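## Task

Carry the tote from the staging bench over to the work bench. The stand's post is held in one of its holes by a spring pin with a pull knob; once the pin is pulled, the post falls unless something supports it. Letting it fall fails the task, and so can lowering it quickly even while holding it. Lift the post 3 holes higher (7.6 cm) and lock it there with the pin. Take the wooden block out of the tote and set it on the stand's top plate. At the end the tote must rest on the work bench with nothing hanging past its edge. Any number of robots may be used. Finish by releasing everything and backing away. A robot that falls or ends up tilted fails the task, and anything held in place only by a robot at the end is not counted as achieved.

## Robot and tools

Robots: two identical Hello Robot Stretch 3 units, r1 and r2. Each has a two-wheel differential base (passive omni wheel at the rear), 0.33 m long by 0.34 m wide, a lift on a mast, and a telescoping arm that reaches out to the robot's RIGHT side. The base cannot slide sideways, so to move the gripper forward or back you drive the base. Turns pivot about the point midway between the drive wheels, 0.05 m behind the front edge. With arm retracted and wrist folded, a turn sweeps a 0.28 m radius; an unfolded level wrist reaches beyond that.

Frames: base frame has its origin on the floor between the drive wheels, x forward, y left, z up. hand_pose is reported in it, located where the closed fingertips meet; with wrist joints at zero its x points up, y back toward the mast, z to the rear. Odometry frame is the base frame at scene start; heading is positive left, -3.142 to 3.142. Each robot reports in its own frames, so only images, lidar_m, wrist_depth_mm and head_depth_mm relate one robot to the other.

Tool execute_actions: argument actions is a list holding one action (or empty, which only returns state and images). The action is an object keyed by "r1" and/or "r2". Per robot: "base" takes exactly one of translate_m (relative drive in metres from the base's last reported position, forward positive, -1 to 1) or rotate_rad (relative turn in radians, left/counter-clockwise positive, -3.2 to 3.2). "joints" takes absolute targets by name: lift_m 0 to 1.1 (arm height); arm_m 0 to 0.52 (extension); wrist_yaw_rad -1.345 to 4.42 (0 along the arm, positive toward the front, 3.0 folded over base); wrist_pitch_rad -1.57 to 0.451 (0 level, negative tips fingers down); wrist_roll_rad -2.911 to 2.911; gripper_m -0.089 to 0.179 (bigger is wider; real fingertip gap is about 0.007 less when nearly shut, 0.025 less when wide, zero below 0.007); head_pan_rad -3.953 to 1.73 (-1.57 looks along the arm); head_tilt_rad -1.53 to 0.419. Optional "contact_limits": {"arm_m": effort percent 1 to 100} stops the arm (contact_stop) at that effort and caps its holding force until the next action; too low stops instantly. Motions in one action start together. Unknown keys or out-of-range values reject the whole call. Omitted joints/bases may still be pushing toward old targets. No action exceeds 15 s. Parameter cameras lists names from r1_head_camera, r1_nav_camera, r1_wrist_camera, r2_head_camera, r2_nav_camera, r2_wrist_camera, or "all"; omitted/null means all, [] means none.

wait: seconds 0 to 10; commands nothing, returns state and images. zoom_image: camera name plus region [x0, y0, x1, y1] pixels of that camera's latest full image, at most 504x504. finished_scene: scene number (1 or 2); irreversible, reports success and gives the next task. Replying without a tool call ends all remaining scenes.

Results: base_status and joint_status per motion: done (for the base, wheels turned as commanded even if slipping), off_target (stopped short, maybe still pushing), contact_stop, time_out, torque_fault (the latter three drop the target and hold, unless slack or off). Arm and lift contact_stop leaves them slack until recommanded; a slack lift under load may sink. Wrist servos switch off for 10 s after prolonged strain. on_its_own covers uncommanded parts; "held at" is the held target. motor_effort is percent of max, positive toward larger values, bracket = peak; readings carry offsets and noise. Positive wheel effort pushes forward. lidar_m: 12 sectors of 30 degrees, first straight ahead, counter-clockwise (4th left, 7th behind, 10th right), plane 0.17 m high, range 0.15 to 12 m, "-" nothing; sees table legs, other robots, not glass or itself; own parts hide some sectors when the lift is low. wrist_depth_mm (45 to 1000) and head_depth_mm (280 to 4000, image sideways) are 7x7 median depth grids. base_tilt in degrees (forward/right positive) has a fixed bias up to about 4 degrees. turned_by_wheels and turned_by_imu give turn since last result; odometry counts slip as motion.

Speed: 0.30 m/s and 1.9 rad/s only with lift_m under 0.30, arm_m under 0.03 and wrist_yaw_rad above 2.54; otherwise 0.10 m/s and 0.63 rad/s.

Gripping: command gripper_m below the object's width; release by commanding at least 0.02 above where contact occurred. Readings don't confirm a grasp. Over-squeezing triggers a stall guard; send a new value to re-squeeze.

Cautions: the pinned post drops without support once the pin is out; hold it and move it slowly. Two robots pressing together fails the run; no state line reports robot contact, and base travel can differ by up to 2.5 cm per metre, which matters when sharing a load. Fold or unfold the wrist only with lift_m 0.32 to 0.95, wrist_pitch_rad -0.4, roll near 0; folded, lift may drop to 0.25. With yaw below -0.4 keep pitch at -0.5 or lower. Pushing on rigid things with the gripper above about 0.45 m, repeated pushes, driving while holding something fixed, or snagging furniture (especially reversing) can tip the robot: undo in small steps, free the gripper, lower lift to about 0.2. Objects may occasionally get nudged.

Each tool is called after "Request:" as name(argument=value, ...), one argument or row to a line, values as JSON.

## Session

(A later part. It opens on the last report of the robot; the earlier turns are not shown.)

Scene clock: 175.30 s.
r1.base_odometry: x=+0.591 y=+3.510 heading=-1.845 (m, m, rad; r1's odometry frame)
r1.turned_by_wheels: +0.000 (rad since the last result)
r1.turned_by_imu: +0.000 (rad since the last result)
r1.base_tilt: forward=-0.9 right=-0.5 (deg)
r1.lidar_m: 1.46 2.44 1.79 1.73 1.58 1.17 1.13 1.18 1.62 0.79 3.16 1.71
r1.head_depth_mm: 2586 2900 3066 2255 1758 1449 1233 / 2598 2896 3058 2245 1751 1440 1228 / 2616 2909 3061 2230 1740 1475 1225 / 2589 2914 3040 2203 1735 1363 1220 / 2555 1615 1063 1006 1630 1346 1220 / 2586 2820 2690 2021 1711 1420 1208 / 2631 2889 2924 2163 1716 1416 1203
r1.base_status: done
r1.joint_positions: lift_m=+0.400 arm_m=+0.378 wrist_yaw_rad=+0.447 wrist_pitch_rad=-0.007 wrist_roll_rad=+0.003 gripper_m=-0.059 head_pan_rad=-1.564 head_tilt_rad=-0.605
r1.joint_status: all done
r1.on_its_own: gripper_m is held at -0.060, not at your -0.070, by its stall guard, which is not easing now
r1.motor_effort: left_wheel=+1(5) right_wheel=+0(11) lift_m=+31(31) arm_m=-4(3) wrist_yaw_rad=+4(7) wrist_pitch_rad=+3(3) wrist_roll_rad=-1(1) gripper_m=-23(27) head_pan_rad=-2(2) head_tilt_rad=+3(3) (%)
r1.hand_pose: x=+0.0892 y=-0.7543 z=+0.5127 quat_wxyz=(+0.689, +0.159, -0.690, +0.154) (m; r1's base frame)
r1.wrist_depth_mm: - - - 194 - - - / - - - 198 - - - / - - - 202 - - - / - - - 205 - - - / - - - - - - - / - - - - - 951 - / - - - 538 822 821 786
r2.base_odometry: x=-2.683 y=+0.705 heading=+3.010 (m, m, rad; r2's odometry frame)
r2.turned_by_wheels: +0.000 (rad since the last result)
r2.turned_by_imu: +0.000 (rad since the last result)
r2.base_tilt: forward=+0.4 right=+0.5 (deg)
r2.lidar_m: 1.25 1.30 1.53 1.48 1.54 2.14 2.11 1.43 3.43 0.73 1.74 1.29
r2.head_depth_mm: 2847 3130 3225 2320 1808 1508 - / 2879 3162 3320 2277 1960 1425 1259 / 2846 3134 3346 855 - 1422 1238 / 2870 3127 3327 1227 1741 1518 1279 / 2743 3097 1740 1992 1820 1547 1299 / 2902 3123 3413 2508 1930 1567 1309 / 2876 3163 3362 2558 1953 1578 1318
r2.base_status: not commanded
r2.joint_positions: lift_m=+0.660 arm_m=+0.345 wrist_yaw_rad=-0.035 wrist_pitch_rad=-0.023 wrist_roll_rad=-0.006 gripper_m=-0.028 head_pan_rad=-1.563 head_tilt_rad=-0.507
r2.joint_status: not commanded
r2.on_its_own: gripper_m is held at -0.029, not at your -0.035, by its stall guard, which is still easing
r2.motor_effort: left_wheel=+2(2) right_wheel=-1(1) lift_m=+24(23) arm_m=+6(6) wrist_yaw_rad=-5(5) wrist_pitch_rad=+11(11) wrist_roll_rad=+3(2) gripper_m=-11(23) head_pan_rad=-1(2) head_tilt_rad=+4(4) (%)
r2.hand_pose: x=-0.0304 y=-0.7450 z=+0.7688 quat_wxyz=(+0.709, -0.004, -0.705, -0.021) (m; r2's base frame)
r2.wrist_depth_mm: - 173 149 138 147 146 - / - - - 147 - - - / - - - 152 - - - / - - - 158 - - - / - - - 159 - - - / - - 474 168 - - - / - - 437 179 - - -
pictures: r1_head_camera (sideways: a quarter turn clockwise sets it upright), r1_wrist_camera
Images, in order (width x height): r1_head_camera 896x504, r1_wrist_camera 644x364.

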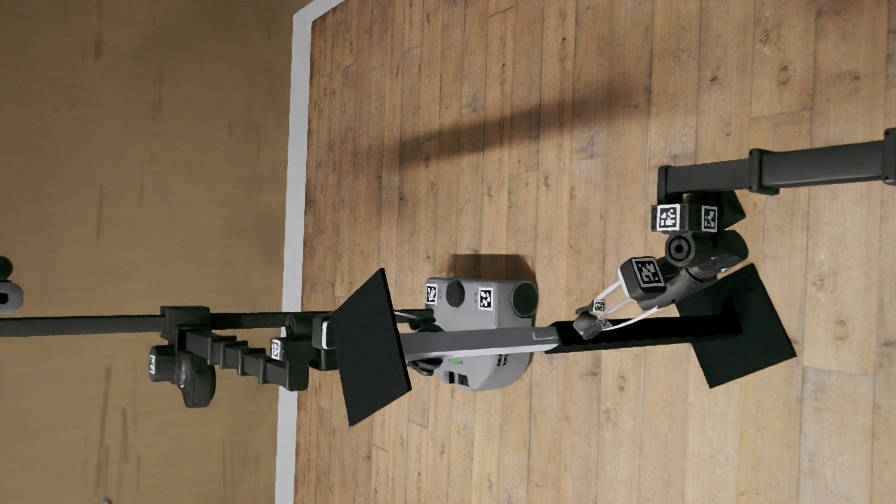

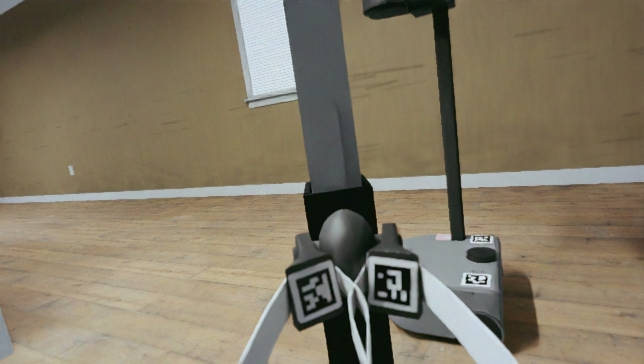

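Request:
execute_actions(
  actions=[
    {"r1":{"joints":{"gripper_m":0.07,"lift_m":0.38}}},
  ],
  cameras=[],
)

Request:
execute_actions(
  actions=[
    {"r1":{"joints":{"arm_m":0.392},"base":{"translate_m":0.006}}},
  ],
  cameras=["r1_wrist_camera"],
)

Request:
execute_actions(
  actions=[
    {"r1":{"joints":{"gripper_m":-0.06}},"r2":{"joints":{"gripper_m":-0.036,"lift_m":0.666}}},
  ],
  cameras=["r1_wrist_camera"],
)

Request:
execute_actions(
  actions=[
    {"r1":{"joints":{"arm_m":0.378},"base":{"translate_m":-0.007}}},
  ],
  cameras=["r1_wrist_camera"],
)

Scene clock: 179.83 s.
r1.base_odometry: x=+0.591 y=+3.510 heading=-1.845 (m, m, rad; r1's odometry frame)
r1.turned_by_wheels: +0.000 (rad since the last result)
r1.turned_by_imu: +0.001 (rad since the last result)
r1.base_tilt: forward=-1.0 right=-0.3 (deg)
r1.lidar_m: 1.46 2.43 1.80 1.73 1.58 1.17 1.13 1.17 1.62 0.79 3.14 1.71
r1.head_depth_mm: 2589 2884 3049 2254 1773 1450 1230 / 2599 2861 3055 2234 1761 1445 1228 / 2582 2913 3042 2203 1750 1494 1236 / 2595 2896 3021 2194 1741 1349 1218 / 2574 1572 1064 1001 1634 1349 1217 / 2616 2808 2683 2023 1718 1427 1212 / 2601 2895 2967 2170 1713 1416 1206
r1.base_status: not commanded
r1.joint_positions: lift_m=+0.380 arm_m=+0.378 wrist_yaw_rad=+0.453 wrist_pitch_rad=-0.019 wrist_roll_rad=+0.002 gripper_m=+0.070 head_pan_rad=-1.564 head_tilt_rad=-0.604
r1.joint_status: all done
r1.motor_effort: left_wheel=+1(4) right_wheel=+0(13) lift_m=+22(24) arm_m=+3(4) wrist_yaw_rad=-3(30) wrist_pitch_rad=+6(17) wrist_roll_rad=-1(1) gripper_m=+0(98) head_pan_rad=-4(2) head_tilt_rad=+2(3) (%)
r1.hand_pose: x=+0.0904 y=-0.7528 z=+0.4901 quat_wxyz=(+0.690, +0.165, -0.688, +0.152) (m; r1's base frame)
r1.wrist_depth_mm: - - - 192 - - - / - - - 197 - - - / - - - 202 - - - / - - - 199 - - - / - - - 204 - - - / - - - 213 856 - 938 / - - 905 824 809 783 754
r2.base_odometry: x=-2.683 y=+0.705 heading=+3.010 (m, m, rad; r2's odometry frame)
r2.turned_by_wheels: +0.000 (rad since the last result)
r2.turned_by_imu: +0.000 (rad since the last result)
r2.base_tilt: forward=+0.5 right=+0.4 (deg)
r2.lidar_m: 1.24 1.30 1.53 1.48 1.55 2.14 2.11 1.43 3.43 0.73 1.75 1.29
r2.head_depth_mm: 2861 3138 3193 2300 1820 1521 - / 2862 3140 3312 2274 1948 1426 1263 / 2871 3185 3340 853 - 1418 1236 / 2846 3132 3355 1866 1726 1525 1283 / 2772 3087 1733 2270 1815 1544 1295 / 2843 3122 3386 2535 1936 1554 1317 / 2861 3149 3328 2558 1958 1576 1320
r2.base_status: not commanded
r2.joint_positions: lift_m=+0.660 arm_m=+0.345 wrist_yaw_rad=-0.035 wrist_pitch_rad=-0.023 wrist_roll_rad=-0.006 gripper_m=-0.028 head_pan_rad=-1.563 head_tilt_rad=-0.507
r2.joint_status: not commanded
r2.on_its_own: gripper_m is held at -0.029, not at your -0.035, by its stall guard, which is not easing now
r2.motor_effort: left_wheel=+2(2) right_wheel=-1(1) lift_m=+23(23) arm_m=+6(6) wrist_yaw_rad=-5(5) wrist_pitch_rad=+11(11) wrist_roll_rad=+2(2) gripper_m=-21(21) head_pan_rad=-2(2) head_tilt_rad=+3(4) (%)
r2.hand_pose: x=-0.0304 y=-0.7450 z=+0.7688 quat_wxyz=(+0.709, -0.004, -0.705, -0.021) (m; r2's base frame)
r2.wrist_depth_mm: - 171 149 138 146 146 - / - - - 146 - - - / - - - 151 - - - / - - - 157 - - - / - - - 160 - - - / - - 476 167 - - - / - - 438 179 - - -
pictures: none
No camera images: the call's "cameras" was empty. Leave "cameras" out to get every camera's image.

Scene clock: 181.27 s.
r1.base_odometry: x=+0.589 y=+3.504 heading=-1.845 (m, m, rad; r1's odometry frame)
r1.turned_by_wheels: +0.000 (rad since the last result)
r1.turned_by_imu: +0.000 (rad since the last result)
r1.base_tilt: forward=-1.0 right=-0.4 (deg)
r1.lidar_m: 1.45 2.43 1.80 1.73 1.59 1.17 1.13 1.18 1.62 0.79 3.17 1.71
r1.head_depth_mm: 2574 2867 3066 2245 1768 1453 1228 / 2575 2888 3051 2238 1758 1452 1234 / 2588 2885 3075 2233 1755 1482 1229 / 2608 2901 3018 2201 1739 1352 1219 / 2555 1554 1047 1764 1634 1352 1213 / 2601 2819 2831 2029 1729 1422 1213 / 2621 2909 2961 2160 1707 1417 1205
r1.base_status: done
r1.joint_positions: lift_m=+0.380 arm_m=+0.392 wrist_yaw_rad=+0.452 wrist_pitch_rad=-0.019 wrist_roll_rad=+0.002 gripper_m=+0.070 head_pan_rad=-1.564 head_tilt_rad=-0.604
r1.joint_status: all done
r1.motor_effort: left_wheel=+1(4) right_wheel=+0(5) lift_m=+22(22) arm_m=+5(6) wrist_yaw_rad=-2(3) wrist_pitch_rad=+6(5) wrist_roll_rad=-1(1) gripper_m=+0(0) head_pan_rad=-3(3) head_tilt_rad=+2(2) (%)
r1.hand_pose: x=+0.0903 y=-0.7667 z=+0.4901 quat_wxyz=(+0.690, +0.165, -0.688, +0.152) (m; r1's base frame)
r1.wrist_depth_mm: - - - 178 - - - / - - - 181 - - - / - - - 187 - - - / - - - 184 - - - / - - - 189 - - - / - - - 195 816 - 931 / - - 890 822 807 775 760
r2.base_odometry: x=-2.683 y=+0.705 heading=+3.010 (m, m, rad; r2's odometry frame)
r2.turned_by_wheels: +0.000 (rad since the last result)
r2.turned_by_imu: +0.000 (rad since the last result)
r2.base_tilt: forward=+0.5 right=+0.6 (deg)
r2.lidar_m: 1.25 1.30 1.53 1.48 1.54 2.13 2.10 1.43 3.43 0.73 1.74 1.29
r2.head_depth_mm: 2875 3133 3250 2322 1804 1515 - / 2837 3133 3286 2277 1960 1428 1257 / 2841 3168 3327 854 - 1424 1238 / 2877 3119 3350 1870 1709 1523 1284 / 1490 3073 1744 2294 1802 1542 1298 / 2883 3153 3411 2517 1928 1565 1307 / 2846 3124 3325 2571 1960 1585 1322
r2.base_status: not commanded
r2.joint_positions: lift_m=+0.660 arm_m=+0.345 wrist_yaw_rad=-0.035 wrist_pitch_rad=-0.023 wrist_roll_rad=-0.006 gripper_m=-0.028 head_pan_rad=-1.563 head_tilt_rad=-0.507
r2.joint_status: not commanded
r2.on_its_own: gripper_m is held at -0.029, not at your -0.035, by its stall guard, which is not easing now
r2.motor_effort: left_wheel=+2(2) right_wheel=-2(1) lift_m=+23(24) arm_m=+6(6) wrist_yaw_rad=-5(5) wrist_pitch_rad=+11(11) wrist_roll_rad=+2(3) gripper_m=-21(21) head_pan_rad=-2(2) head_tilt_rad=+4(3) (%)
r2.hand_pose: x=-0.0304 y=-0.7450 z=+0.7688 quat_wxyz=(+0.709, -0.004, -0.705, -0.021) (m; r2's base frame)
r2.wrist_depth_mm: - 171 149 138 147 146 - / - - - 147 - - - / - - - 152 - - - / - - - 157 - - - / - - - 160 - - - / - - 461 167 - - - / - - 420 179 - - -
pictures: r1_wrist_camera
Images, in order (width x height): r1_wrist_camera 644x364.

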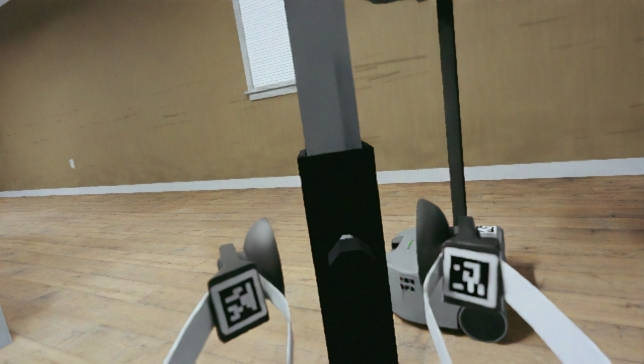

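Scene clock: 183.07 s.
r1.base_odometry: x=+0.589 y=+3.504 heading=-1.844 (m, m, rad; r1's odometry frame)
r1.turned_by_wheels: +0.000 (rad since the last result)
r1.turned_by_imu: +0.001 (rad since the last result)
r1.base_tilt: forward=-0.9 right=-0.3 (deg)
r1.lidar_m: 1.45 2.43 1.79 1.73 1.59 1.17 1.13 1.18 1.63 0.79 3.17 1.71
r1.head_depth_mm: 2569 2883 3091 2251 1763 1452 1230 / 2558 2875 3093 2247 1759 1441 1227 / 2609 2910 3036 2218 1747 1481 1236 / 2603 2852 3033 2202 1738 1351 1216 / 2566 1621 1043 1773 1626 1344 1211 / 2600 2797 2850 2022 1725 1417 1207 / 2623 2887 2959 2167 1709 1412 1205
r1.base_status: not commanded
r1.joint_positions: lift_m=+0.380 arm_m=+0.392 wrist_yaw_rad=+0.448 wrist_pitch_rad=-0.015 wrist_roll_rad=+0.002 gripper_m=-0.058 head_pan_rad=-1.564 head_tilt_rad=-0.604
r1.joint_status: all done
r1.motor_effort: left_wheel=+3(3) right_wheel=-7(7) lift_m=+22(22) arm_m=-1(5) wrist_yaw_rad=+2(2) wrist_pitch_rad=+5(6) wrist_roll_rad=-1(1) gripper_m=-31(100) head_pan_rad=-2(2) head_tilt_rad=+3(2) (%)
r1.hand_pose: x=+0.0895 y=-0.7677 z=+0.4911 quat_wxyz=(+0.690, +0.163, -0.689, +0.152) (m; r1's base frame)
r1.wrist_depth_mm: - - - 177 - - - / - - - 181 - - - / - - - 187 - - - / - - - 183 - - - / - - - 187 - - - / - - - 154 - 944 954 / - - 953 201 807 791 760
r2.base_odometry: x=-2.683 y=+0.705 heading=+3.010 (m, m, rad; r2's odometry frame)
r2.turned_by_wheels: +0.000 (rad since the last result)
r2.turned_by_imu: +0.000 (rad since the last result)
r2.base_tilt: forward=+0.5 right=+0.6 (deg)
r2.lidar_m: 1.25 1.30 1.53 1.48 1.54 2.14 2.12 1.42 3.41 0.73 1.75 1.29
r2.head_depth_mm: 2855 3131 3197 2306 1808 1512 - / 2878 3112 3241 2282 1972 1425 1259 / 2855 3150 3314 851 - 1435 1242 / 2853 3132 3342 1877 1711 1530 1284 / 1480 3099 1744 2304 1798 1546 1296 / 2833 3168 3377 2520 1934 1557 1307 / 2845 3124 3327 2559 1935 1581 1316
r2.base_status: not commanded
r2.joint_positions: lift_m=+0.666 arm_m=+0.345 wrist_yaw_rad=-0.035 wrist_pitch_rad=-0.042 wrist_roll_rad=-0.006 gripper_m=-0.029 head_pan_rad=-1.563 head_tilt_rad=-0.507
r2.joint_status: gripper_m off_target (ended at -0.029, target -0.036); the others done
r2.on_its_own: gripper_m is held at -0.030, not at your -0.036, by its stall guard, which is not easing now
r2.motor_effort: left_wheel=+1(2) right_wheel=-1(2) lift_m=+30(31) arm_m=+6(6) wrist_yaw_rad=-6(4) wrist_pitch_rad=+20(21) wrist_roll_rad=+3(3) gripper_m=-21(61) head_pan_rad=-2(2) head_tilt_rad=+4(3) (%)
r2.hand_pose: x=-0.0304 y=-0.7444 z=+0.7696 quat_wxyz=(+0.709, +0.003, -0.705, -0.028) (m; r2's base frame)
r2.wrist_depth_mm: - 174 148 136 147 146 - / - - - 145 - - - / - - - 151 - - - / - - - 158 - - - / - - 742 161 - - - / - - 464 169 - - - / - - 427 181 - - -
pictures: r1_wrist_camera
Images, in order (width x height): r1_wrist_camera 644x364.

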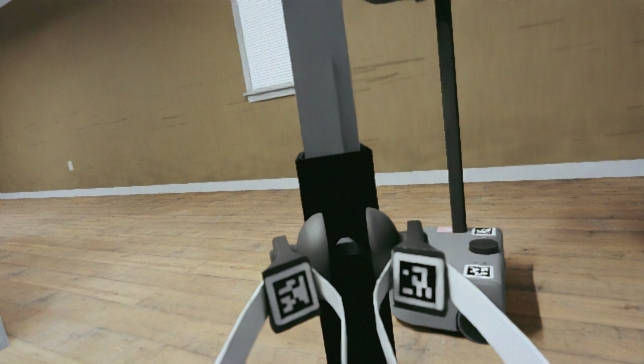

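Scene clock: 184.10 s.
r1.base_odometry: x=+0.591 y=+3.511 heading=-1.844 (m, m, rad; r1's odometry frame)
r1.turned_by_wheels: +0.000 (rad since the last result)
r1.turned_by_imu: +0.001 (rad since the last result)
r1.base_tilt: forward=-1.0 right=-0.4 (deg)
r1.lidar_m: 1.46 2.43 1.79 1.73 1.58 1.16 1.13 1.17 1.62 0.79 3.17 1.71
r1.head_depth_mm: 2585 2839 3023 2245 1760 1449 1227 / 2580 2874 3072 2256 1758 1449 1225 / 2577 2868 3055 2222 1746 1486 1236 / 2592 2908 3046 2152 1740 1356 1221 / 2564 1624 1073 1005 1641 1345 1214 / 2590 2790 2813 2022 1718 1418 1208 / 2623 2929 2946 2167 1708 1410 1211
r1.base_status: done
r1.joint_positions: lift_m=+0.380 arm_m=+0.379 wrist_yaw_rad=+0.448 wrist_pitch_rad=-0.010 wrist_roll_rad=+0.002 gripper_m=-0.055 head_pan_rad=-1.564 head_tilt_rad=-0.604
r1.joint_status: all done
r1.motor_effort: left_wheel=+7(12) right_wheel=-14(29) lift_m=+23(23) arm_m=-12(17) wrist_yaw_rad=+3(3) wrist_pitch_rad=+3(4) wrist_roll_rad=-1(1) gripper_m=-29(31) head_pan_rad=-3(2) head_tilt_rad=+3(3) (%)
r1.hand_pose: x=+0.0894 y=-0.7547 z=+0.4923 quat_wxyz=(+0.690, +0.161, -0.689, +0.153) (m; r1's base frame)
r1.wrist_depth_mm: - - - 193 - - - / - - - 196 - - - / - - - 201 - - - / - - - 198 - - - / - - - 201 - - - / - - - 188 - 947 957 / - - 966 829 822 805 765
r2.base_odometry: x=-2.683 y=+0.705 heading=+3.010 (m, m, rad; r2's odometry frame)
r2.turned_by_wheels: +0.000 (rad since the last result)
r2.turned_by_imu: +0.000 (rad since the last result)
r2.base_tilt: forward=+0.5 right=+0.6 (deg)
r2.lidar_m: 1.25 1.30 1.53 1.48 1.54 2.14 2.11 1.43 3.42 0.73 1.74 1.29
r2.head_depth_mm: 2837 3130 3219 2319 1804 1512 - / 2900 3157 3333 2284 1964 1426 1261 / 2868 3116 3347 850 - 1418 1242 / 2861 3143 3380 1869 1710 1523 1284 / 2766 3096 1731 1858 1808 1540 1299 / 2861 3131 3420 2511 1933 1562 1308 / 2857 3122 3313 2580 1957 1571 1316
r2.base_status: not commanded
r2.joint_positions: lift_m=+0.666 arm_m=+0.345 wrist_yaw_rad=-0.035 wrist_pitch_rad=-0.089 wrist_roll_rad=-0.006 gripper_m=-0.029 head_pan_rad=-1.563 head_tilt_rad=-0.507
r2.joint_status: not commanded
r2.on_its_own: gripper_m is held at -0.030, not at your -0.036, by its stall guard, which is not easing now; wrist_pitch_rad is at rest, and its effort (+42) is outside its rest range (-20 to +32)
r2.motor_effort: left_wheel=+2(1) right_wheel=-1(1) lift_m=+31(30) arm_m=+6(6) wrist_yaw_rad=-5(5) wrist_pitch_rad=+42(47) wrist_roll_rad=+2(2) gripper_m=-21(21) head_pan_rad=-3(3) head_tilt_rad=+4(4) (%)
r2.hand_pose: x=-0.0303 y=-0.7425 z=+0.7577 quat_wxyz=(+0.708, +0.019, -0.705, -0.044) (m; r2's base frame)
r2.wrist_depth_mm: - 175 142 133 138 138 - / - - - 142 - - - / - - - 150 - - - / - - - 157 - - - / - - - 161 - - - / - - 477 172 - - - / - - 443 187 - - -
pictures: r1_wrist_camera
Images, in order (width x height): r1_wrist_camera 644x364.

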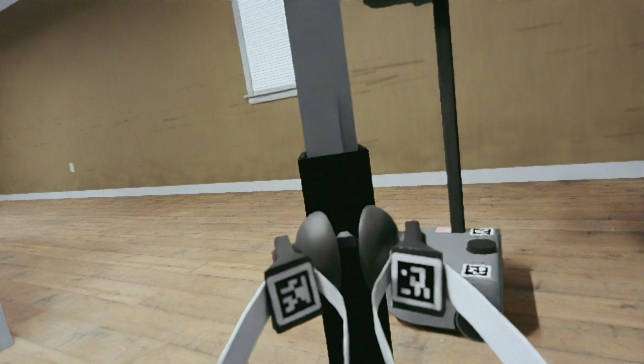

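Pin out; target hand z 0.845−~0.008, release, then lift to click.

Request:
execute_actions(
  actions=[
    {"r2":{"joints":{"lift_m":0.744}}},
  ],
  cameras=["r2_wrist_camera"],
)

Request:
execute_actions(
  actions=[
    {"r1":{"joints":{"gripper_m":0.07}}},
  ],
  cameras=[],
)

Request:
execute_actions(
  actions=[
    {"r2":{"joints":{"lift_m":0.765}}},
  ],
  cameras=["r2_wrist_camera","r1_wrist_camera"],
)

Scene clock: 185.77 s.
r1.base_odometry: x=+0.591 y=+3.511 heading=-1.844 (m, m, rad; r1's odometry frame)
r1.turned_by_wheels: +0.000 (rad since the last result)
r1.turned_by_imu: +0.000 (rad since the last result)
r1.base_tilt: forward=-1.0 right=-0.3 (deg)
r1.lidar_m: 1.46 2.42 1.79 1.73 1.58 1.16 1.13 1.17 1.62 0.79 3.17 1.70
r1.head_depth_mm: 2585 2876 3071 2258 1758 1445 1230 / 2601 2887 3054 2226 1750 1442 1228 / 2593 2899 3050 2230 1743 1473 1239 / 2595 2885 3020 2205 1739 1353 1220 / 2549 1522 977 1769 1636 1349 1211 / 2608 2760 2954 2017 1716 1420 1209 / 2614 2897 2943 2166 1714 1417 1208
r1.base_status: not commanded
r1.joint_positions: lift_m=+0.380 arm_m=+0.379 wrist_yaw_rad=+0.448 wrist_pitch_rad=-0.010 wrist_roll_rad=+0.002 gripper_m=-0.045 head_pan_rad=-1.564 head_tilt_rad=-0.604
r1.joint_status: not commanded
r1.on_its_own: gripper_m is held at -0.047, not at your -0.060, by its stall guard, which is still easing
r1.motor_effort: left_wheel=+6(6) right_wheel=-12(14) lift_m=+22(22) arm_m=-10(12) wrist_yaw_rad=+3(3) wrist_pitch_rad=+3(3) wrist_roll_rad=-1(1) gripper_m=-25(28) head_pan_rad=-3(4) head_tilt_rad=+3(2) (%)
r1.hand_pose: x=+0.0894 y=-0.7546 z=+0.4923 quat_wxyz=(+0.690, +0.161, -0.689, +0.153) (m; r1's base frame)
r1.wrist_depth_mm: - - - 192 - - - / - - - 195 - - - / - - - 201 - - - / - - - 198 - - - / - - - 202 - - - / - - - 209 - 941 952 / - - 982 827 813 807 770
r2.base_odometry: x=-2.683 y=+0.705 heading=+3.010 (m, m, rad; r2's odometry frame)
r2.turned_by_wheels: +0.000 (rad since the last result)
r2.turned_by_imu: +0.000 (rad since the last result)
r2.base_tilt: forward=+0.5 right=+0.6 (deg)
r2.lidar_m: 1.25 1.30 1.53 1.48 1.54 2.14 2.11 1.43 3.43 0.73 1.75 1.29
r2.head_depth_mm: 2847 3139 3194 2306 1855 - 1228 / 2846 3140 3278 2429 - 1491 1261 / 2878 3121 3299 841 - 1405 1240 / 2852 3148 3338 1882 1713 1531 1285 / 2733 3095 1739 1856 1821 1545 1294 / 2809 3153 3402 2504 1931 1561 1314 / 2887 3166 3307 2564 1961 1570 1317
r2.base_status: not commanded
r2.joint_positions: lift_m=+0.743 arm_m=+0.345 wrist_yaw_rad=-0.035 wrist_pitch_rad=-0.206 wrist_roll_rad=-0.006 gripper_m=-0.029 head_pan_rad=-1.563 head_tilt_rad=-0.507
r2.joint_status: all done
r2.on_its_own: gripper_m is held at -0.030, not at your -0.036, by its stall guard, which is not easing now; wrist_pitch_rad is at rest, and its effort (+97) is outside its rest range (-20 to +32)
r2.motor_effort: left_wheel=+1(1) right_wheel=+0(1) lift_m=+40(40) arm_m=+6(6) wrist_yaw_rad=-5(5) wrist_pitch_rad=+97(97) wrist_roll_rad=+3(2) gripper_m=-18(20) head_pan_rad=-1(3) head_tilt_rad=+3(4) (%)
r2.hand_pose: x=-0.0301 y=-0.7353 z=+0.8060 quat_wxyz=(+0.704, +0.061, -0.702, -0.085) (m; r2's base frame)
r2.wrist_depth_mm: - - - - - - - / - - 148 151 153 155 - / - 72 66 74 89 - - / - - - 163 - - - / - - 626 170 - - - / - - 524 190 - - - / - - 482 211 - - -
pictures: r2_wrist_camera
Images, in order (width x height): r2_wrist_camera 644x364.

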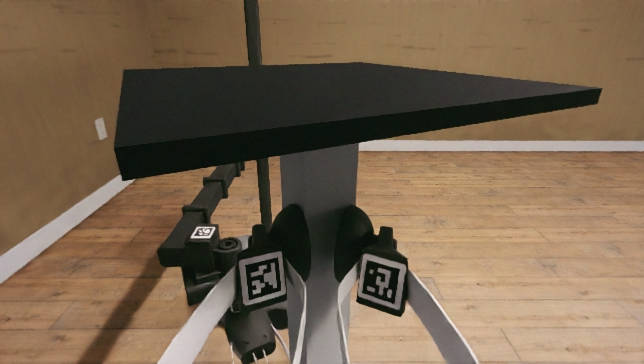

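Scene clock: 187.40 s.
r1.base_odometry: x=+0.591 y=+3.511 heading=-1.844 (m, m, rad; r1's odometry frame)
r1.turned_by_wheels: +0.000 (rad since the last result)
r1.turned_by_imu: +0.000 (rad since the last result)
r1.base_tilt: forward=-0.9 right=-0.4 (deg)
r1.lidar_m: 1.46 2.43 1.79 1.73 1.58 1.17 1.13 1.18 1.61 0.79 3.16 1.70
r1.head_depth_mm: 2586 2877 3056 2265 1769 1449 1231 / 2572 2864 3087 2229 1764 1446 1227 / 2583 2897 3086 2226 1745 1499 1236 / 2594 2882 3037 2215 1750 1350 1227 / 2553 1521 978 1768 1588 1339 1214 / 2608 2752 2959 2031 1728 1417 1214 / 2618 2896 2962 2169 1712 1418 1206
r1.base_status: not commanded
r1.joint_positions: lift_m=+0.380 arm_m=+0.378 wrist_yaw_rad=+0.448 wrist_pitch_rad=-0.018 wrist_roll_rad=+0.002 gripper_m=+0.070 head_pan_rad=-1.564 head_tilt_rad=-0.604
r1.joint_status: all done
r1.motor_effort: left_wheel=+2(6) right_wheel=-1(13) lift_m=+22(23) arm_m=-3(10) wrist_yaw_rad=+2(3) wrist_pitch_rad=+6(6) wrist_roll_rad=-1(1) gripper_m=-1(92) head_pan_rad=-1(4) head_tilt_rad=+2(2) (%)
r1.hand_pose: x=+0.0893 y=-0.7539 z=+0.4902 quat_wxyz=(+0.690, +0.164, -0.688, +0.150) (m; r1's base frame)
r1.wrist_depth_mm: - - - 192 - - - / - - - 197 - - - / - - - 201 - - - / - - - 199 - - - / - - - 202 - - - / - - - 211 851 - 953 / - - 894 828 800 803 765
r2.base_odometry: x=-2.683 y=+0.705 heading=+3.010 (m, m, rad; r2's odometry frame)
r2.turned_by_wheels: +0.000 (rad since the last result)
r2.turned_by_imu: +0.000 (rad since the last result)
r2.base_tilt: forward=+0.5 right=+0.6 (deg)
r2.lidar_m: 1.25 1.30 1.53 1.48 1.54 2.14 2.11 1.43 3.43 0.73 1.74 1.29
r2.head_depth_mm: 2848 3173 3263 2279 1854 - 1232 / 2822 3166 3311 2411 - 1493 1255 / 2851 3134 3334 844 - 1409 1247 / 2855 3137 3370 1871 1725 1519 1281 / 2754 3089 1738 1853 1810 1542 1293 / 2868 3147 3394 2532 1929 1558 1310 / 2860 3181 3345 2556 1961 1568 1319
r2.base_status: not commanded
r2.joint_positions: lift_m=+0.743 arm_m=+0.345 wrist_yaw_rad=-0.035 wrist_pitch_rad=-0.206 wrist_roll_rad=-0.006 gripper_m=-0.029 head_pan_rad=-1.563 head_tilt_rad=-0.507
r2.joint_status: not commanded
r2.on_its_own: gripper_m is held at -0.030, not at your -0.036, by its stall guard, which is not easing now; wrist_pitch_rad is at rest, and its effort (+97) is outside its rest range (-20 to +32)
r2.motor_effort: left_wheel=+1(1) right_wheel=-1(1) lift_m=+40(40) arm_m=+6(6) wrist_yaw_rad=-5(5) wrist_pitch_rad=+97(96) wrist_roll_rad=+2(2) gripper_m=-18(19) head_pan_rad=-3(2) head_tilt_rad=+4(4) (%)
r2.hand_pose: x=-0.0301 y=-0.7353 z=+0.8060 quat_wxyz=(+0.704, +0.061, -0.702, -0.085) (m; r2's base frame)
r2.wrist_depth_mm: - - - - - - - / - - 149 151 153 155 - / - 72 66 74 89 - - / - - - 165 - - - / - - 593 170 - - - / - - 525 190 - - - / - - 488 210 - - -
pictures: none
No camera images: the call's "cameras" was empty. Leave "cameras" out to get every camera's image.

Scene clock: 188.33 s.
r1.base_odometry: x=+0.591 y=+3.511 heading=-1.844 (m, m, rad; r1's odometry frame)
r1.turned_by_wheels: +0.000 (rad since the last result)
r1.turned_by_imu: +0.000 (rad since the last result)
r1.base_tilt: forward=-1.0 right=-0.4 (deg)
r1.lidar_m: 1.46 2.43 1.80 1.73 1.59 1.17 1.13 1.18 1.62 0.79 3.15 1.71
r1.head_depth_mm: 2591 2898 3040 2240 1769 1455 1231 / 2577 2889 3069 2241 1758 1443 1225 / 2612 2873 3060 2220 1747 1496 1236 / 2596 2884 3038 2202 1738 1351 1223 / 2552 1505 954 1770 1584 1350 1205 / 2592 2740 2963 2089 1726 1424 1208 / 2613 2890 2942 2173 1717 1413 1207
r1.base_status: not commanded
r1.joint_positions: lift_m=+0.380 arm_m=+0.378 wrist_yaw_rad=+0.448 wrist_pitch_rad=-0.018 wrist_roll_rad=+0.002 gripper_m=+0.070 head_pan_rad=-1.564 head_tilt_rad=-0.604
r1.joint_status: not commanded
r1.motor_effort: left_wheel=+2(1) right_wheel=-2(1) lift_m=+23(23) arm_m=-4(4) wrist_yaw_rad=+2(3) wrist_pitch_rad=+6(5) wrist_roll_rad=-1(1) gripper_m=+0(0) head_pan_rad=-3(2) head_tilt_rad=+3(2) (%)
r1.hand_pose: x=+0.0893 y=-0.7539 z=+0.4902 quat_wxyz=(+0.690, +0.164, -0.688, +0.150) (m; r1's base frame)
r1.wrist_depth_mm: - - - 193 - - - / - - - 198 - - - / - - - 201 - - - / - - - 199 - - - / - - - 203 - - - / - - - 212 862 - 948 / - - 896 822 809 789 745
r2.base_odometry: x=-2.683 y=+0.705 heading=+3.010 (m, m, rad; r2's odometry frame)
r2.turned_by_wheels: +0.000 (rad since the last result)
r2.turned_by_imu: +0.000 (rad since the last result)
r2.base_tilt: forward=+0.6 right=+0.6 (deg)
r2.lidar_m: 1.25 1.30 1.53 1.48 1.54 2.13 2.11 1.43 3.43 0.73 1.74 1.29
r2.head_depth_mm: 2834 3159 3203 2312 1885 - 1234 / 2846 3146 3316 2481 - 1496 1256 / 2843 3152 3315 830 - 1404 1244 / 2868 3135 3306 1867 1752 1534 1282 / 2721 3056 1721 1853 1803 1548 1301 / 2865 3138 3415 2511 1928 1559 1312 / 2866 3122 3356 2572 1969 1579 1325
r2.base_status: not commanded
r2.joint_positions: lift_m=+0.764 arm_m=+0.345 wrist_yaw_rad=-0.035 wrist_pitch_rad=-0.217 wrist_roll_rad=-0.005 gripper_m=-0.029 head_pan_rad=-1.563 head_tilt_rad=-0.507
r2.joint_status: all done
r2.on_its_own: gripper_m is held at -0.030, not at your -0.036, by its stall guard, which is not easing now; wrist_pitch_rad is at rest, and its effort (+100) is outside its rest range (-20 to +32)
r2.motor_effort: left_wheel=+1(2) right_wheel=-1(1) lift_m=+41(41) arm_m=+6(6) wrist_yaw_rad=-5(5) wrist_pitch_rad=+100(100) wrist_roll_rad=+2(3) gripper_m=-18(18) head_pan_rad=-3(1) head_tilt_rad=+2(4) (%)
r2.hand_pose: x=-0.0301 y=-0.7345 z=+0.8244 quat_wxyz=(+0.704, +0.065, -0.702, -0.089) (m; r2's base frame)
r2.wrist_depth_mm: - - - - - - - / - - - - - - - / - 172 136 137 138 139 - / - 102 88 88 100 - - / - - 72 83 - - - / - - 533 193 - - - / - - 498 214 - - -
pictures: r1_wrist_camera, r2_wrist_camera
Images, in order (width x height): r1_wrist_camera 644x364, r2_wrist_camera 644x364.

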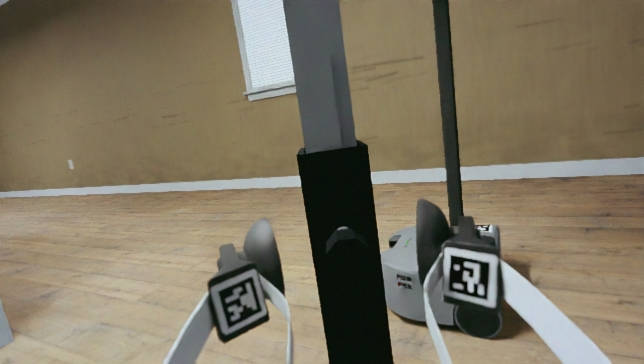

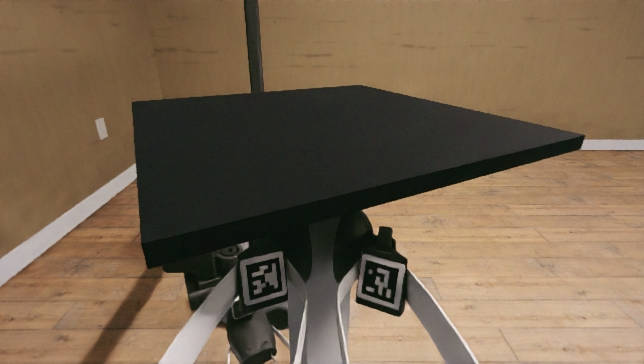

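Request:
execute_actions(
  actions=[
    {"r1":{"joints":{"arm_m":0.392},"base":{"translate_m":0.007}},"r2":{"joints":{"lift_m":0.74,"gripper_m":0.06}}},
  ],
  cameras=[],
)

Request:
execute_actions(
  actions=[
    {"r2":{"joints":{"lift_m":0.66}}},
  ],
  cameras=[],
)

Request:
execute_actions(
  actions=[
    {"r2":{"joints":{"gripper_m":-0.035}}},
  ],
  cameras=[],
)

Request:
execute_actions(
  actions=[
    {"r1":{"joints":{"gripper_m":-0.06}},"r2":{"joints":{"lift_m":0.668}}},
  ],
  cameras=[],
)

Request:
execute_actions(
  actions=[
    {"r1":{"joints":{"arm_m":0.373},"base":{"translate_m":-0.009}},"r2":{"joints":{"gripper_m":-0.036}}},
  ],
  cameras=["r1_wrist_camera"],
)

Request:
execute_actions(
  actions=[
    {"r2":{"joints":{"lift_m":0.744}}},
  ],
  cameras=["r2_wrist_camera"],
)

Scene clock: 189.97 s.
r1.base_odometry: x=+0.589 y=+3.504 heading=-1.844 (m, m, rad; r1's odometry frame)
r1.turned_by_wheels: +0.000 (rad since the last result)
r1.turned_by_imu: +0.000 (rad since the last result)
r1.base_tilt: forward=-0.9 right=-0.4 (deg)
r1.lidar_m: 1.45 2.43 1.79 1.73 1.59 1.17 1.13 1.18 1.63 0.79 3.16 1.71
r1.head_depth_mm: 2583 2867 3064 2257 1763 1450 1236 / 2578 2883 3043 2217 1752 1446 1231 / 2593 2869 3059 2212 1756 1477 1235 / 2597 2891 3012 2221 1744 1353 1222 / 2574 1504 969 1787 1625 1347 1216 / 2613 2806 2973 2020 1706 1413 1208 / 2611 2880 2981 2165 1714 1416 1204
r1.base_status: done
r1.joint_positions: lift_m=+0.380 arm_m=+0.392 wrist_yaw_rad=+0.448 wrist_pitch_rad=-0.018 wrist_roll_rad=+0.002 gripper_m=+0.070 head_pan_rad=-1.564 head_tilt_rad=-0.604
r1.joint_status: all done
r1.motor_effort: left_wheel=+1(5) right_wheel=+0(5) lift_m=+22(22) arm_m=+5(9) wrist_yaw_rad=+2(2) wrist_pitch_rad=+5(6) wrist_roll_rad=-1(1) gripper_m=+0(0) head_pan_rad=-1(3) head_tilt_rad=+3(2) (%)
r1.hand_pose: x=+0.0893 y=-0.7672 z=+0.4902 quat_wxyz=(+0.690, +0.164, -0.688, +0.150) (m; r1's base frame)
r1.wrist_depth_mm: - - - 178 - - - / - - - 181 - - - / - - - 187 - - - / - - - 184 - - - / - - - 189 - - - / - - - 195 837 - 946 / - - 905 822 807 777 763
r2.base_odometry: x=-2.683 y=+0.705 heading=+3.010 (m, m, rad; r2's odometry frame)
r2.turned_by_wheels: +0.000 (rad since the last result)
r2.turned_by_imu: +0.000 (rad since the last result)
r2.base_tilt: forward=+0.5 right=+0.5 (deg)
r2.lidar_m: 1.24 1.30 1.53 1.48 1.54 2.14 2.11 1.43 3.43 0.73 1.75 1.28
r2.head_depth_mm: 2847 3112 3217 2318 1858 - 1221 / 2878 3162 3269 2434 - 1496 1255 / 2832 3163 3327 849 - 1409 1239 / 2860 3176 3369 1879 1714 1517 1284 / 2724 3127 1728 2329 1794 1535 1299 / 2899 3135 3424 2509 1928 1564 1312 / 2875 3167 3363 2554 1962 1580 1317
r2.base_status: not commanded
r2.joint_positions: lift_m=+0.740 arm_m=+0.345 wrist_yaw_rad=-0.036 wrist_pitch_rad=-0.023 wrist_roll_rad=-0.005 gripper_m=+0.060 head_pan_rad=-1.563 head_tilt_rad=-0.507
r2.joint_status: all done
r2.motor_effort: left_wheel=+2(2) right_wheel=-1(2) lift_m=+26(35) arm_m=+6(9) wrist_yaw_rad=-3(5) wrist_pitch_rad=+11(100) wrist_roll_rad=+2(2) gripper_m=+0(82) head_pan_rad=-2(2) head_tilt_rad=+3(4) (%)
r2.hand_pose: x=-0.0307 y=-0.7451 z=+0.8489 quat_wxyz=(+0.709, -0.005, -0.705, -0.021) (m; r2's base frame)
r2.wrist_depth_mm: - - - - - - - / - - - - - - - / - - - - - - - / - - 171 173 173 - - / - 119 100 100 102 127 - / - 80 74 86 - - - / - - 502 177 - - -
pictures: none
No camera images: the call's "cameras" was empty. Leave "cameras" out to get every camera's image.

Scene clock: 191.53 s.
r1.base_odometry: x=+0.589 y=+3.504 heading=-1.844 (m, m, rad; r1's odometry frame)
r1.turned_by_wheels: +0.000 (rad since the last result)
r1.turned_by_imu: +0.000 (rad since the last result)
r1.base_tilt: forward=-0.9 right=-0.4 (deg)
r1.lidar_m: 1.45 2.43 1.79 1.73 1.58 1.18 1.14 1.18 1.63 0.79 3.16 1.70
r1.head_depth_mm: 2595 2906 3081 2235 1760 1448 1230 / 2587 2863 3088 2248 1757 1447 1226 / 2573 2890 3052 2220 1742 1477 1236 / 2626 2902 3055 2191 1739 1358 1222 / 2577 1563 1048 1770 1632 1347 1217 / 2619 2810 2823 1955 1724 1423 1211 / 2611 2920 2961 2169 1718 1416 1206
r1.base_status: not commanded
r1.joint_positions: lift_m=+0.380 arm_m=+0.392 wrist_yaw_rad=+0.448 wrist_pitch_rad=-0.018 wrist_roll_rad=+0.002 gripper_m=+0.070 head_pan_rad=-1.564 head_tilt_rad=-0.604
r1.joint_status: not commanded
r1.motor_effort: left_wheel=+1(1) right_wheel=-1(1) lift_m=+23(23) arm_m=+5(4) wrist_yaw_rad=+3(3) wrist_pitch_rad=+6(6) wrist_roll_rad=-1(1) gripper_m=+1(0) head_pan_rad=-2(3) head_tilt_rad=+2(2) (%)
r1.hand_pose: x=+0.0893 y=-0.7672 z=+0.4902 quat_wxyz=(+0.690, +0.164, -0.688, +0.150) (m; r1's base frame)
r1.wrist_depth_mm: - - - 178 - - - / - - - 181 - - - / - - - 187 - - - / - - - 185 - - - / - - - 188 - - - / - - - 195 809 - 932 / - - 910 815 799 770 750
r2.base_odometry: x=-2.683 y=+0.705 heading=+3.010 (m, m, rad; r2's odometry frame)
r2.turned_by_wheels: +0.000 (rad since the last result)
r2.turned_by_imu: +0.000 (rad since the last result)
r2.base_tilt: forward=+0.5 right=+0.6 (deg)
r2.lidar_m: 1.24 1.30 1.53 1.48 1.55 2.14 2.11 1.44 3.43 0.73 1.75 1.29
r2.head_depth_mm: 2847 3180 3229 2295 1809 1509 - / 2877 3146 3330 2266 1955 1427 1262 / 2862 3164 3339 855 - 1407 1246 / 2840 3180 3346 1861 1726 1522 1284 / 2756 3091 1737 2285 1801 1549 1298 / 2827 3156 3414 2539 1918 1562 1308 / 2852 3136 3377 2574 1948 1575 1325
r2.base_status: not commanded
r2.joint_positions: lift_m=+0.660 arm_m=+0.345 wrist_yaw_rad=-0.036 wrist_pitch_rad=-0.022 wrist_roll_rad=-0.005 gripper_m=+0.060 head_pan_rad=-1.563 head_tilt_rad=-0.507
r2.joint_status: all done
r2.motor_effort: left_wheel=+1(1) right_wheel=-1(1) lift_m=+24(24) arm_m=+6(6) wrist_yaw_rad=-3(4) wrist_pitch_rad=+10(10) wrist_roll_rad=+2(2) gripper_m=+0(0) head_pan_rad=-2(2) head_tilt_rad=+4(3) (%)
r2.hand_pose: x=-0.0307 y=-0.7451 z=+0.7692 quat_wxyz=(+0.709, -0.005, -0.705, -0.021) (m; r2's base frame)
r2.wrist_depth_mm: - 171 148 136 146 145 - / - - - 144 - - - / - - - 150 - - - / - - - 155 - - - / - - 818 162 - - - / - - - 169 - - - / - - 431 175 - - -
pictures: none
No camera images: the call's "cameras" was empty. Leave "cameras" out to get every camera's image.

Scene clock: 192.97 s.
r1.base_odometry: x=+0.589 y=+3.504 heading=-1.844 (m, m, rad; r1's odometry frame)
r1.turned_by_wheels: +0.000 (rad since the last result)
r1.turned_by_imu: +0.000 (rad since the last result)
r1.base_tilt: forward=-0.9 right=-0.4 (deg)
r1.lidar_m: 1.45 2.42 1.79 1.73 1.59 1.17 1.14 1.18 1.63 0.79 3.14 1.70
r1.head_depth_mm: 2599 2866 3052 2246 1759 1447 1231 / 2586 2886 3028 2230 1748 1443 1226 / 2587 2886 3063 2221 1743 1479 1229 / 2559 2869 2991 2200 1735 1355 1219 / 2569 1555 1048 1779 1628 1349 1213 / 2596 2829 2831 2027 1720 1421 1212 / 2610 2900 2937 2163 1715 1421 1208
r1.base_status: not commanded
r1.joint_positions: lift_m=+0.380 arm_m=+0.392 wrist_yaw_rad=+0.448 wrist_pitch_rad=-0.018 wrist_roll_rad=+0.002 gripper_m=+0.070 head_pan_rad=-1.564 head_tilt_rad=-0.604
r1.joint_status: not commanded
r1.motor_effort: left_wheel=+1(1) right_wheel=-1(1) lift_m=+23(23) arm_m=+4(5) wrist_yaw_rad=+2(3) wrist_pitch_rad=+5(6) wrist_roll_rad=-1(1) gripper_m=+0(0) head_pan_rad=-2(2) head_tilt_rad=+3(2) (%)
r1.hand_pose: x=+0.0893 y=-0.7672 z=+0.4902 quat_wxyz=(+0.690, +0.164, -0.688, +0.150) (m; r1's base frame)
r1.wrist_depth_mm: - - - 178 - - - / - - - 181 - - - / - - - 186 - - - / - - - 184 - - - / - - - 188 - - - / - - - 194 827 - 937 / - - 886 820 805 773 759
r2.base_odometry: x=-2.683 y=+0.705 heading=+3.010 (m, m, rad; r2's odometry frame)
r2.turned_by_wheels: +0.000 (rad since the last result)
r2.turned_by_imu: +0.000 (rad since the last result)
r2.base_tilt: forward=+0.5 right=+0.5 (deg)
r2.lidar_m: 1.25 1.30 1.53 1.48 1.54 2.14 2.11 1.43 3.42 0.73 1.74 1.29
r2.head_depth_mm: 2887 3123 3246 2318 1815 1508 - / 2865 3099 3268 2262 1965 1433 1256 / 2839 3161 3324 855 - 1413 1243 / 2890 3189 3291 1878 1714 1529 1289 / 2769 3104 1723 2289 1800 1543 1299 / 2837 3144 3369 2519 1922 1553 1315 / 2857 3147 3341 2571 1947 1578 1318
r2.base_status: not commanded
r2.joint_positions: lift_m=+0.660 arm_m=+0.345 wrist_yaw_rad=-0.035 wrist_pitch_rad=-0.023 wrist_roll_rad=-0.005 gripper_m=-0.034 head_pan_rad=-1.563 head_tilt_rad=-0.507
r2.joint_status: all done
r2.motor_effort: left_wheel=+2(2) right_wheel=-2(4) lift_m=+24(24) arm_m=+6(6) wrist_yaw_rad=-5(6) wrist_pitch_rad=+11(11) wrist_roll_rad=+2(2) gripper_m=-23(100) head_pan_rad=-2(2) head_tilt_rad=+4(4) (%)
r2.hand_pose: x=-0.0304 y=-0.7450 z=+0.7688 quat_wxyz=(+0.709, -0.004, -0.705, -0.021) (m; r2's base frame)
r2.wrist_depth_mm: - 172 149 138 147 146 - / - - - 146 - - - / - - - 152 - - - / - - - 157 - - - / - - - 161 - - - / - - 463 168 - - - / - - 423 178 - - -
pictures: none
No camera images: the call's "cameras" was empty. Leave "cameras" out to get every camera's image.

Scene clock: 194.77 s.
r1.base_odometry: x=+0.589 y=+3.504 heading=-1.844 (m, m, rad; r1's odometry frame)
r1.turned_by_wheels: +0.000 (rad since the last result)
r1.turned_by_imu: +0.001 (rad since the last result)
r1.base_tilt: forward=-1.0 right=-0.3 (deg)
r1.lidar_m: 1.45 2.43 1.79 1.73 1.59 1.17 1.14 1.18 1.63 0.79 3.16 1.71
r1.head_depth_mm: 2574 2866 3090 2257 1768 1454 1236 / 2589 2849 3052 2252 1760 1448 1226 / 2580 2884 3049 2215 1744 1482 1240 / 2583 2893 3013 2202 1736 1354 1217 / 2547 1625 1046 1768 1635 1350 1209 / 2603 2803 2817 2039 1722 1414 1211 / 2624 2879 2952 2166 1708 1417 1206
r1.base_status: not commanded
r1.joint_positions: lift_m=+0.380 arm_m=+0.392 wrist_yaw_rad=+0.448 wrist_pitch_rad=-0.014 wrist_roll_rad=+0.002 gripper_m=-0.058 head_pan_rad=-1.564 head_tilt_rad=-0.604
r1.joint_status: all done
r1.motor_effort: left_wheel=+3(3) right_wheel=-7(7) lift_m=+22(22) arm_m=-1(4) wrist_yaw_rad=+3(3) wrist_pitch_rad=+4(6) wrist_roll_rad=-1(1) gripper_m=-32(100) head_pan_rad=-2(3) head_tilt_rad=+3(2) (%)
r1.hand_pose: x=+0.0894 y=-0.7677 z=+0.4912 quat_wxyz=(+0.690, +0.162, -0.689, +0.152) (m; r1's base frame)
r1.wrist_depth_mm: - - - 177 - - - / - - - 181 - - - / - - - 186 - - - / - - - 183 - - - / - - - 187 - - - / - - - 153 - 929 949 / - - 953 200 806 788 757
r2.base_odometry: x=-2.683 y=+0.705 heading=+3.010 (m, m, rad; r2's odometry frame)
r2.turned_by_wheels: +0.000 (rad since the last result)
r2.turned_by_imu: +0.000 (rad since the last result)
r2.base_tilt: forward=+0.5 right=+0.5 (deg)
r2.lidar_m: 1.25 1.30 1.53 1.48 1.54 2.14 2.12 1.43 3.41 0.73 1.75 1.29
r2.head_depth_mm: 2839 3138 3227 2300 1814 1512 - / 2852 3149 3266 2253 1961 1425 1254 / 2853 3143 3325 853 - 1424 1234 / 2854 3171 3327 1866 1711 1535 1282 / 2746 3110 1728 2300 1788 1539 1297 / 2851 3139 3355 2529 1925 1564 1307 / 2847 3137 3343 2580 1953 1579 1321
r2.base_status: not commanded
r2.joint_positions: lift_m=+0.668 arm_m=+0.345 wrist_yaw_rad=-0.035 wrist_pitch_rad=-0.049 wrist_roll_rad=-0.005 gripper_m=-0.031 head_pan_rad=-1.563 head_tilt_rad=-0.507
r2.joint_status: all done
r2.motor_effort: left_wheel=+2(2) right_wheel=-1(1) lift_m=+31(29) arm_m=+6(6) wrist_yaw_rad=-5(5) wrist_pitch_rad=+23(24) wrist_roll_rad=+2(2) gripper_m=-21(22) head_pan_rad=-2(2) head_tilt_rad=+5(4) (%)
r2.hand_pose: x=-0.0304 y=-0.7442 z=+0.7699 quat_wxyz=(+0.709, +0.005, -0.705, -0.030) (m; r2's base frame)
r2.wrist_depth_mm: - 175 149 136 146 146 - / - - - 145 - - - / - - - 151 - - - / - - - 157 - - - / - - 775 159 - - - / - - 467 170 - - - / - - 422 182 - - -
pictures: none
No camera images: the call's "cameras" was empty. Leave "cameras" out to get every camera's image.

Scene clock: 195.83 s.
r1.base_odometry: x=+0.592 y=+3.513 heading=-1.844 (m, m, rad; r1's odometry frame)
r1.turned_by_wheels: +0.000 (rad since the last result)
r1.turned_by_imu: +0.001 (rad since the last result)
r1.base_tilt: forward=-0.9 right=-0.4 (deg)
r1.lidar_m: 1.46 2.42 1.79 1.73 1.58 1.16 1.12 1.17 1.61 0.79 3.17 1.71
r1.head_depth_mm: 2598 2880 3056 2249 1761 1445 1236 / 2580 2890 3093 2213 1762 1448 1226 / 2591 2888 3041 2244 1751 1497 1238 / 2584 2879 3021 2135 1739 1435 1219 / 2553 1618 1070 993 1615 1343 1217 / 2601 2811 2810 1947 1719 1425 1207 / 2613 2885 2952 2172 1710 1418 1206
r1.base_status: done
r1.joint_positions: lift_m=+0.380 arm_m=+0.374 wrist_yaw_rad=+0.447 wrist_pitch_rad=-0.009 wrist_roll_rad=+0.002 gripper_m=-0.054 head_pan_rad=-1.564 head_tilt_rad=-0.604
r1.joint_status: all done
r1.on_its_own: gripper_m is held at -0.053, not at your -0.060, by its stall guard, which is still easing
r1.motor_effort: left_wheel=+4(14) right_wheel=-8(27) lift_m=+22(23) arm_m=-10(15) wrist_yaw_rad=+3(3) wrist_pitch_rad=+3(5) wrist_roll_rad=-1(1) gripper_m=-1(31) head_pan_rad=-1(3) head_tilt_rad=+2(2) (%)
r1.hand_pose: x=+0.0892 y=-0.7497 z=+0.4926 quat_wxyz=(+0.690, +0.160, -0.689, +0.153) (m; r1's base frame)
r1.wrist_depth_mm: - - - 198 - - - / - - - 203 - - - / - - - 207 - - - / - - - 204 - - - / - - - 208 - - - / - - - - - 951 959 / - - 995 822 814 799 776
r2.base_odometry: x=-2.683 y=+0.705 heading=+3.010 (m, m, rad; r2's odometry frame)
r2.turned_by_wheels: +0.000 (rad since the last result)
r2.turned_by_imu: +0.000 (rad since the last result)
r2.base_tilt: forward=+0.5 right=+0.6 (deg)
r2.lidar_m: 1.24 1.30 1.53 1.48 1.55 2.14 2.11 1.44 3.42 0.73 1.75 1.29
r2.head_depth_mm: 2854 3151 3200 2304 1809 1515 - / 2850 3151 3256 2276 1967 1429 1258 / 2879 3094 3324 872 - 1426 1240 / 2852 3137 3328 1231 1715 1527 1293 / 1484 3108 1742 1858 1800 1544 1299 / 2856 3149 3387 2532 1929 1551 1305 / 2843 3111 3314 2554 1959 1575 1315
r2.base_status: not commanded
r2.joint_positions: lift_m=+0.668 arm_m=+0.345 wrist_yaw_rad=-0.035 wrist_pitch_rad=-0.089 wrist_roll_rad=-0.005 gripper_m=-0.032 head_pan_rad=-1.563 head_tilt_rad=-0.507
r2.joint_status: gripper_m off_target (ended at -0.032, target -0.036)
r2.on_its_own: wrist_pitch_rad is at rest, and its effort (+42) is outside its rest range (-20 to +32)
r2.motor_effort: left_wheel=+1(2) right_wheel=+0(1) lift_m=+31(31) arm_m=+6(6) wrist_yaw_rad=-5(5) wrist_pitch_rad=+42(46) wrist_roll_rad=+2(2) gripper_m=-21(50) head_pan_rad=-2(2) head_tilt_rad=+4(4) (%)
r2.hand_pose: x=-0.0303 y=-0.7425 z=+0.7597 quat_wxyz=(+0.708, +0.019, -0.705, -0.044) (m; r2's base frame)
r2.wrist_depth_mm: - 175 143 133 141 139 - / - - - 143 - - - / - - - 150 - - - / - - - 158 - - - / - - 621 161 - - - / - - 485 174 - - - / - - 452 187 - - -
pictures: r1_wrist_camera
Images, in order (width x height): r1_wrist_camera 644x364.

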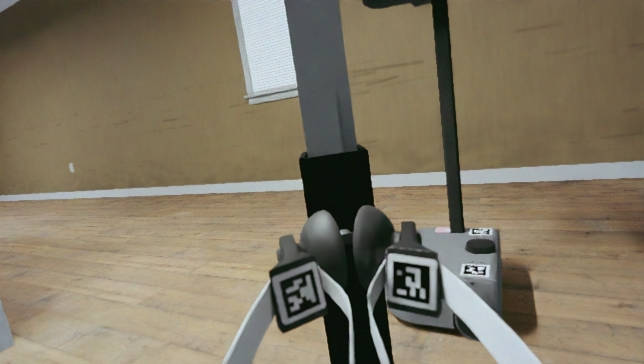

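Scene clock: 197.37 s.
r1.base_odometry: x=+0.592 y=+3.513 heading=-1.844 (m, m, rad; r1's odometry frame)
r1.turned_by_wheels: +0.000 (rad since the last result)
r1.turned_by_imu: +0.000 (rad since the last result)
r1.base_tilt: forward=-0.9 right=-0.5 (deg)
r1.lidar_m: 1.46 2.43 1.80 1.73 1.58 1.16 1.13 1.17 1.61 0.79 3.17 1.71
r1.head_depth_mm: 2595 2864 3035 2247 1757 1455 1236 / 2597 2877 3044 2234 1764 1448 1228 / 2614 2861 3065 2220 1745 1497 1236 / 2607 2892 3041 2214 1731 1436 1220 / 2567 1527 976 1758 1633 1343 1215 / 2600 2757 2973 2024 1722 1416 1211 / 2601 2911 2930 2166 1712 1416 1206
r1.base_status: not commanded
r1.joint_positions: lift_m=+0.380 arm_m=+0.374 wrist_yaw_rad=+0.447 wrist_pitch_rad=-0.009 wrist_roll_rad=+0.002 gripper_m=-0.046 head_pan_rad=-1.564 head_tilt_rad=-0.604
r1.joint_status: not commanded
r1.on_its_own: gripper_m is held at -0.047, not at your -0.060, by its stall guard, which is still easing
r1.motor_effort: left_wheel=+4(5) right_wheel=-8(8) lift_m=+22(23) arm_m=-9(9) wrist_yaw_rad=+3(4) wrist_pitch_rad=+3(3) wrist_roll_rad=-1(1) gripper_m=-19(26) head_pan_rad=-4(1) head_tilt_rad=+2(3) (%)
r1.hand_pose: x=+0.0892 y=-0.7497 z=+0.4927 quat_wxyz=(+0.690, +0.160, -0.689, +0.153) (m; r1's base frame)
r1.wrist_depth_mm: - - - 198 - - - / - - - 202 - - - / - - - 207 - - - / - - - 203 - - - / - - - - - - - / - - - - - 934 958 / - - 995 224 811 800 770
r2.base_odometry: x=-2.683 y=+0.705 heading=+3.010 (m, m, rad; r2's odometry frame)
r2.turned_by_wheels: +0.000 (rad since the last result)
r2.turned_by_imu: +0.000 (rad since the last result)
r2.base_tilt: forward=+0.6 right=+0.7 (deg)
r2.lidar_m: 1.24 1.30 1.53 1.48 1.54 2.14 2.11 1.43 3.42 0.73 1.75 1.29
r2.head_depth_mm: 2850 3096 3216 2310 1847 - 1229 / 2839 3148 3269 2459 - 1503 1251 / 2863 3124 3375 845 - 1400 1236 / 2869 3155 3312 1877 1720 1529 1287 / 1484 3122 1747 1856 1800 1538 1296 / 2860 3154 3354 2517 1928 1563 1303 / 2860 3167 3341 2555 1971 1576 1324
r2.base_status: not commanded
r2.joint_positions: lift_m=+0.743 arm_m=+0.345 wrist_yaw_rad=-0.035 wrist_pitch_rad=-0.212 wrist_roll_rad=-0.005 gripper_m=-0.032 head_pan_rad=-1.563 head_tilt_rad=-0.507
r2.joint_status: all done
r2.on_its_own: wrist_pitch_rad is at rest, and its effort (+99) is outside its rest range (-20 to +32)
r2.motor_effort: left_wheel=+1(1) right_wheel=-1(1) lift_m=+40(42) arm_m=+6(6) wrist_yaw_rad=-5(5) wrist_pitch_rad=+99(100) wrist_roll_rad=+2(2) gripper_m=-19(21) head_pan_rad=-2(2) head_tilt_rad=+3(4) (%)
r2.hand_pose: x=-0.0301 y=-0.7348 z=+0.8045 quat_wxyz=(+0.704, +0.063, -0.702, -0.087) (m; r2's base frame)
r2.wrist_depth_mm: - - - - - - - / - 174 134 136 138 140 - / - 67 66 75 - - - / - - - 164 - - - / - - 572 170 - - - / - - 538 192 - - - / - - 494 212 - - -
pictures: r2_wrist_camera
Images, in order (width x height): r2_wrist_camera 644x364.

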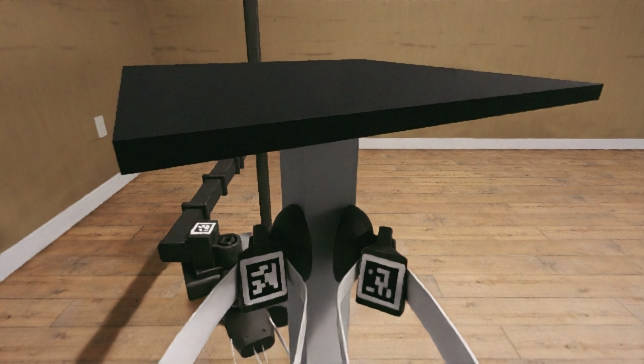

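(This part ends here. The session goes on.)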